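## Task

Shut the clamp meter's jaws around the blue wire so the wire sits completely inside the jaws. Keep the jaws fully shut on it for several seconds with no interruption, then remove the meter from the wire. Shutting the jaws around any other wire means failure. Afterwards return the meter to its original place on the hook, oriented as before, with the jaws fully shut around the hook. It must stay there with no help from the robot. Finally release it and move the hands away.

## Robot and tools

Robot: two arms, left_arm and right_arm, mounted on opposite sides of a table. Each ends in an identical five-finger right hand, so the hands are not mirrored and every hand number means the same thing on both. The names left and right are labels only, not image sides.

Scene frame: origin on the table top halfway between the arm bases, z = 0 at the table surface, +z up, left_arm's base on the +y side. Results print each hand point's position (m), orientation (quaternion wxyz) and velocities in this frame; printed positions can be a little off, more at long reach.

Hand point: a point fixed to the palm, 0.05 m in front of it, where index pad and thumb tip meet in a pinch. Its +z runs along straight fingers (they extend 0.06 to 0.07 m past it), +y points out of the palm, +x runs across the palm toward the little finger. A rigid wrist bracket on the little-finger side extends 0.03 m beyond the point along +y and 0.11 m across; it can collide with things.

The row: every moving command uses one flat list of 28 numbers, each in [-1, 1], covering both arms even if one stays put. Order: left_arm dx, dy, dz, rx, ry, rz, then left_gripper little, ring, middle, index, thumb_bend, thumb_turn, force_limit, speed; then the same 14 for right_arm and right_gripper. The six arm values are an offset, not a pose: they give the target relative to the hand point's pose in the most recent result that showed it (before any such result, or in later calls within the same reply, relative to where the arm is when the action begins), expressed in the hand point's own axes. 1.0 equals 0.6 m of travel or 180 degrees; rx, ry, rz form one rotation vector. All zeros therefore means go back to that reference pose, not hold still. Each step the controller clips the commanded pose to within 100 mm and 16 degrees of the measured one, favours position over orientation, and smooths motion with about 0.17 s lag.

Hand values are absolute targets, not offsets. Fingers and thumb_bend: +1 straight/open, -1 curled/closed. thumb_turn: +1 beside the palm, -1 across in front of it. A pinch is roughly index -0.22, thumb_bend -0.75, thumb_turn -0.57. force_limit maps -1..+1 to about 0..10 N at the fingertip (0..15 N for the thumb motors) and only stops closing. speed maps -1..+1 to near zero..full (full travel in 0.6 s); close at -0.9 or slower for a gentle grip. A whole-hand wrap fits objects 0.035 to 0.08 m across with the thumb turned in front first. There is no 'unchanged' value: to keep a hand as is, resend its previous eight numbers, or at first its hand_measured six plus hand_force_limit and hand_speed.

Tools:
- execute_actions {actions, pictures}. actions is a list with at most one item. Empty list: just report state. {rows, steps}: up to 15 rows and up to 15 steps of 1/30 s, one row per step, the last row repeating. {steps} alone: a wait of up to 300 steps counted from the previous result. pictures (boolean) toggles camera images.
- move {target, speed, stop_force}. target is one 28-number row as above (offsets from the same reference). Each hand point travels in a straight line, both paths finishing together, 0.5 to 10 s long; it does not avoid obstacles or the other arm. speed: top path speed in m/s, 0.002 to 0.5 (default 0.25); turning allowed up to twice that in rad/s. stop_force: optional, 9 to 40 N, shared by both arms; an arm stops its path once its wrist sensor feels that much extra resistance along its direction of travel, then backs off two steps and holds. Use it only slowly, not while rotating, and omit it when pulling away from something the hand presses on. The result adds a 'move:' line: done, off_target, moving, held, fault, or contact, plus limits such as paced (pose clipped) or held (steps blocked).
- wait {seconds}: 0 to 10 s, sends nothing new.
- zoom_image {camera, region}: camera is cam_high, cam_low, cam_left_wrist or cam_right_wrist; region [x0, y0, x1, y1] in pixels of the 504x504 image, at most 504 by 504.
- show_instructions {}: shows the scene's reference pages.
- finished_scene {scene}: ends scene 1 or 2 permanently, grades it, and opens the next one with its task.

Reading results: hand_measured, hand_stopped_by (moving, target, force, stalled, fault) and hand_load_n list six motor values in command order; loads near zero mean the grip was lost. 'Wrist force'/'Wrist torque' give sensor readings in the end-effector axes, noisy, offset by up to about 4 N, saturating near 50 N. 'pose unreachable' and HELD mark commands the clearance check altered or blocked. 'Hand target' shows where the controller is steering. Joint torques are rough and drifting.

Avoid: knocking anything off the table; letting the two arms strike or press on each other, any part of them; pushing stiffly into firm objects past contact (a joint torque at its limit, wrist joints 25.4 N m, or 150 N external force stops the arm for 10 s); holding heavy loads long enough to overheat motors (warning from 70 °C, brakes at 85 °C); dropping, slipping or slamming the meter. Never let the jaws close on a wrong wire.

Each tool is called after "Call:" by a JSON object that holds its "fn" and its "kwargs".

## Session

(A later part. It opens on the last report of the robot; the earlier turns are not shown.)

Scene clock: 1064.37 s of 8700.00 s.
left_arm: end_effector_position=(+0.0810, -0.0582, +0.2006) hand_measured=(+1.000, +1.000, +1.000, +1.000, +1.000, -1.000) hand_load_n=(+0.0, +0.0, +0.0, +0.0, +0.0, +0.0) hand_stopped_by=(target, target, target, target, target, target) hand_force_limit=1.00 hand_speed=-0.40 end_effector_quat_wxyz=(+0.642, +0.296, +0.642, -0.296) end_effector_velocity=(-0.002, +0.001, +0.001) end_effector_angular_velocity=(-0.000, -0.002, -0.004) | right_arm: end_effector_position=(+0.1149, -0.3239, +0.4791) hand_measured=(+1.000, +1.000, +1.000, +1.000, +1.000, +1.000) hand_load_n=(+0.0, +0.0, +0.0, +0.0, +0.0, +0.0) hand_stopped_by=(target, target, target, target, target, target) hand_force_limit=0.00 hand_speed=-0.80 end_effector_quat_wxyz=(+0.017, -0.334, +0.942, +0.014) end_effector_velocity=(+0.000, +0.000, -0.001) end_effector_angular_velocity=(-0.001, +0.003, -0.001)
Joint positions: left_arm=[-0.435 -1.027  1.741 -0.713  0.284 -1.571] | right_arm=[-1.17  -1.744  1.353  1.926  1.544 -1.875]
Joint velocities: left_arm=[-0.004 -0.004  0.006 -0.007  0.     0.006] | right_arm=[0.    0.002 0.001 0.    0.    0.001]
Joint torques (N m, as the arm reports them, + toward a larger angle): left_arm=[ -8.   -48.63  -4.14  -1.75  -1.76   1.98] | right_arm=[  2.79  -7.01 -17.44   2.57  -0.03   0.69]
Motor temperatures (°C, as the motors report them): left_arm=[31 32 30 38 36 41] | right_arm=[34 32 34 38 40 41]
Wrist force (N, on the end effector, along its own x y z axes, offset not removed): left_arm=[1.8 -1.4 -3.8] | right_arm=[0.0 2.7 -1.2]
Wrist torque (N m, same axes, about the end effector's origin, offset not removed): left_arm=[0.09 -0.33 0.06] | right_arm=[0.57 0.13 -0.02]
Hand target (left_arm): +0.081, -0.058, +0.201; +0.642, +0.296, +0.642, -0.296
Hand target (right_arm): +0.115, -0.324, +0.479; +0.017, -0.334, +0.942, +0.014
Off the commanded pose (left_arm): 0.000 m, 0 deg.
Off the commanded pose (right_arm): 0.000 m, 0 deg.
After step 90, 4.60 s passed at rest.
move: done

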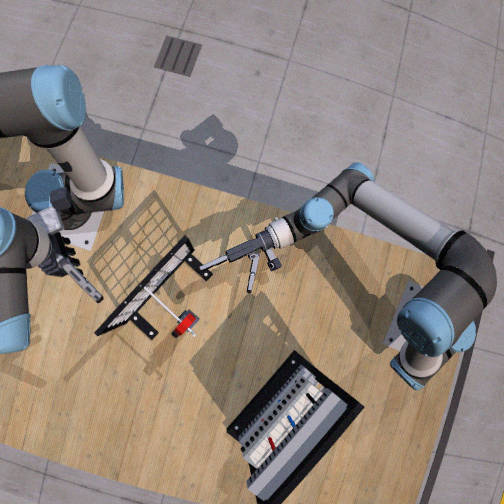

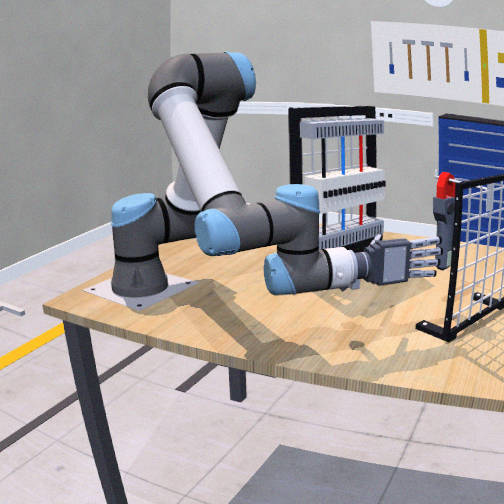

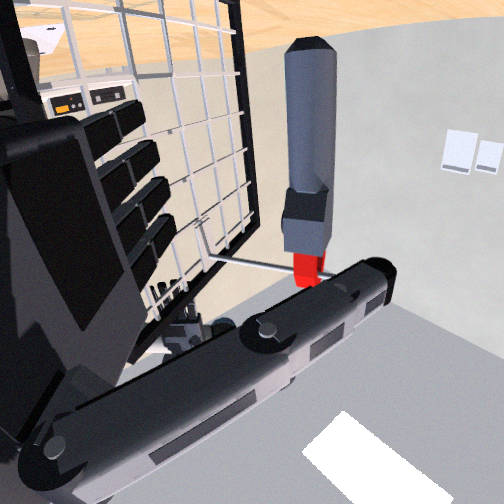

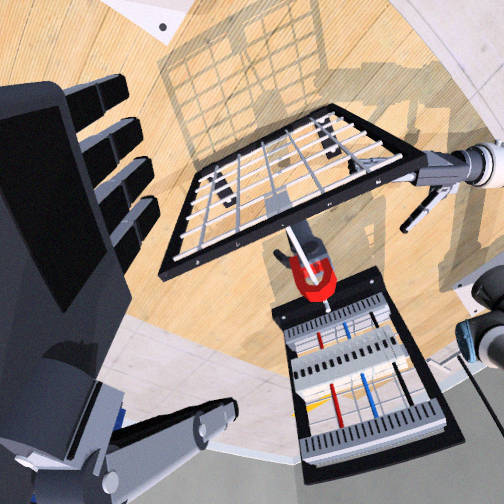

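Call:
{"fn": "move", "kwargs": {"target": [-0.12,0.028,-0.19,0.091,0,0,1,1,1,1,1,-1,1,-0.4,0,0,0,0,0,0,1,1,1,1,1,1,0,-0.8], "speed": 0.15}}

Call:
{"fn": "zoom_image", "kwargs": {"camera": "cam_high", "region": [90,230,230,370]}}

Call:
{"fn": "zoom_image", "kwargs": {"camera": "cam_right_wrist", "region": [250,180,390,320]}}

Scene clock: 1099.83 s of 8700.00 s.
left_arm: end_effector_position=(+0.0196, +0.0392, +0.2725) hand_measured=(+1.000, +1.000, +1.000, +1.000, +1.000, -1.000) hand_load_n=(+0.0, +0.0, +0.0, +0.0, +0.0, +0.0) hand_stopped_by=(target, target, target, target, target, target) hand_force_limit=1.00 hand_speed=-0.40 end_effector_quat_wxyz=(+0.594, +0.384, +0.593, -0.384) end_effector_velocity=(-0.001, +0.002, +0.002) end_effector_angular_velocity=(-0.001, +0.002, -0.003) | right_arm: end_effector_position=(+0.1149, -0.3239, +0.4791) hand_measured=(+1.000, +1.000, +1.000, +1.000, +1.000, +1.000) hand_load_n=(+0.0, +0.0, +0.0, +0.0, +0.0, +0.0) hand_stopped_by=(target, target, target, target, target, target) hand_force_limit=0.00 hand_speed=-0.80 end_effector_quat_wxyz=(+0.017, -0.334, +0.942, +0.014) end_effector_velocity=(-0.000, -0.000, +0.000) end_effector_angular_velocity=(+0.000, -0.000, -0.000)
Joint positions: left_arm=[-0.669 -1.414  2.076 -0.662  0.335 -1.57 ] | right_arm=[-1.17  -1.744  1.353  1.926  1.544 -1.875]
Joint velocities: left_arm=[-0.005 -0.009  0.004  0.003 -0.002 -0.001] | right_arm=[-0. -0.  0. -0.  0.  0.]
Joint torques (N m, as the arm reports them, + toward a larger angle): left_arm=[ -9.12 -31.56  -6.15   1.51  -2.22   2.16] | right_arm=[  2.76  -7.59 -16.68   2.55  -0.15   0.76]
Motor temperatures (°C, as the motors report them): left_arm=[31 32 30 38 36 41] | right_arm=[34 32 34 38 40 41]
Wrist force (N, on the end effector, along its own x y z axes, offset not removed): left_arm=[0.2 -3.2 -1.8] | right_arm=[1.9 1.8 1.0]
Wrist torque (N m, same axes, about the end effector's origin, offset not removed): left_arm=[-0.24 -0.05 -0.12] | right_arm=[0.24 -0.56 0.23]
Hand target (left_arm): +0.019, +0.039, +0.273; +0.594, +0.384, +0.593, -0.384
Hand target (right_arm): +0.115, -0.324, +0.479; +0.017, -0.334, +0.942, +0.014
Off the commanded pose (left_arm): 0.000 m, 0 deg.
Off the commanded pose (right_arm): 0.000 m, 0 deg.
After step 90, 30.93 s passed at rest.
move: done

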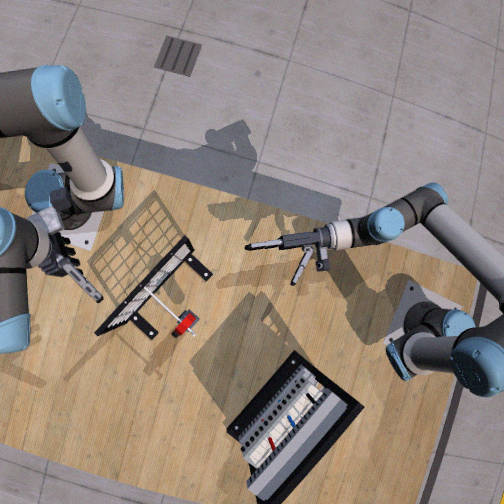

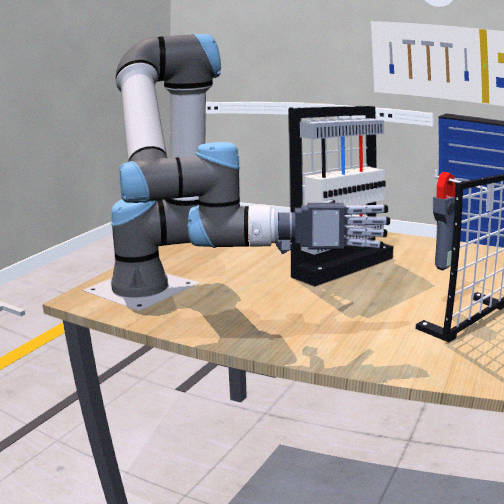

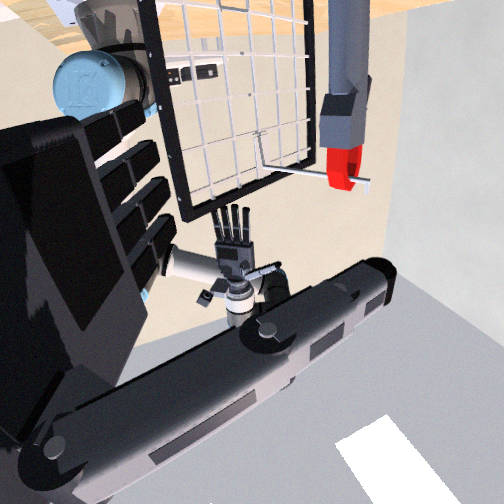

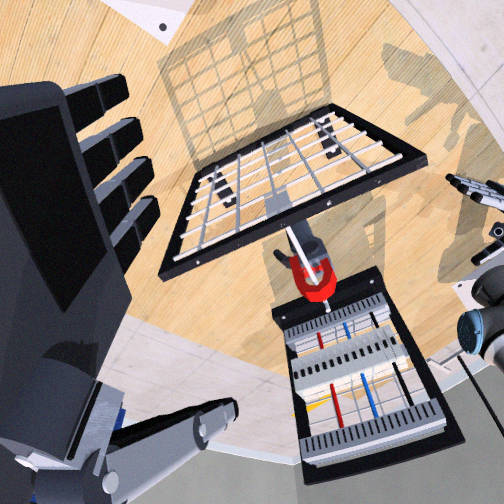

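Region (90, 230, 230, 370) of cam_high's 504x504 image, scaled by 3.600, with more detail than that image has.

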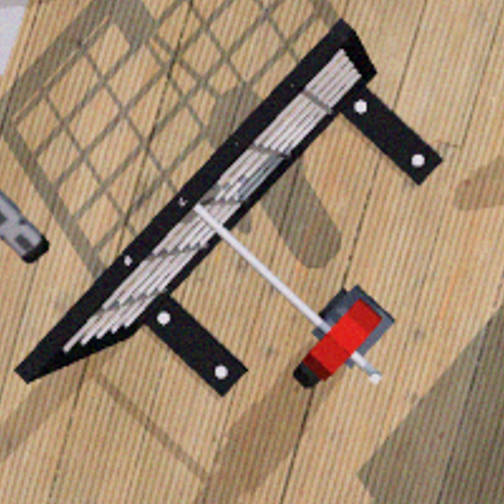

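Region (250, 180, 390, 320) of cam_right_wrist's 504x504 image, scaled by 3.600, with more detail than that image has.

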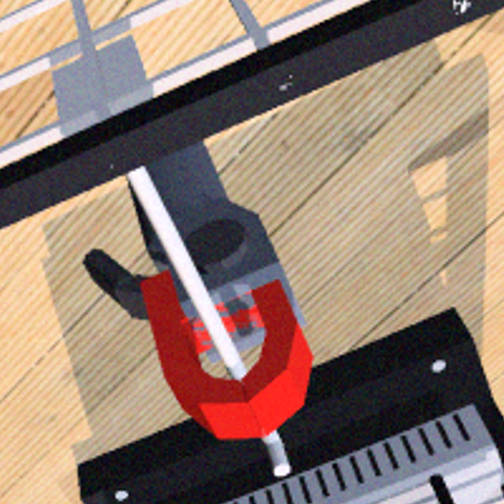

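Call:
{"fn": "finished_scene", "kwargs": {"scene": 2}}

The scene is finished: the task was done.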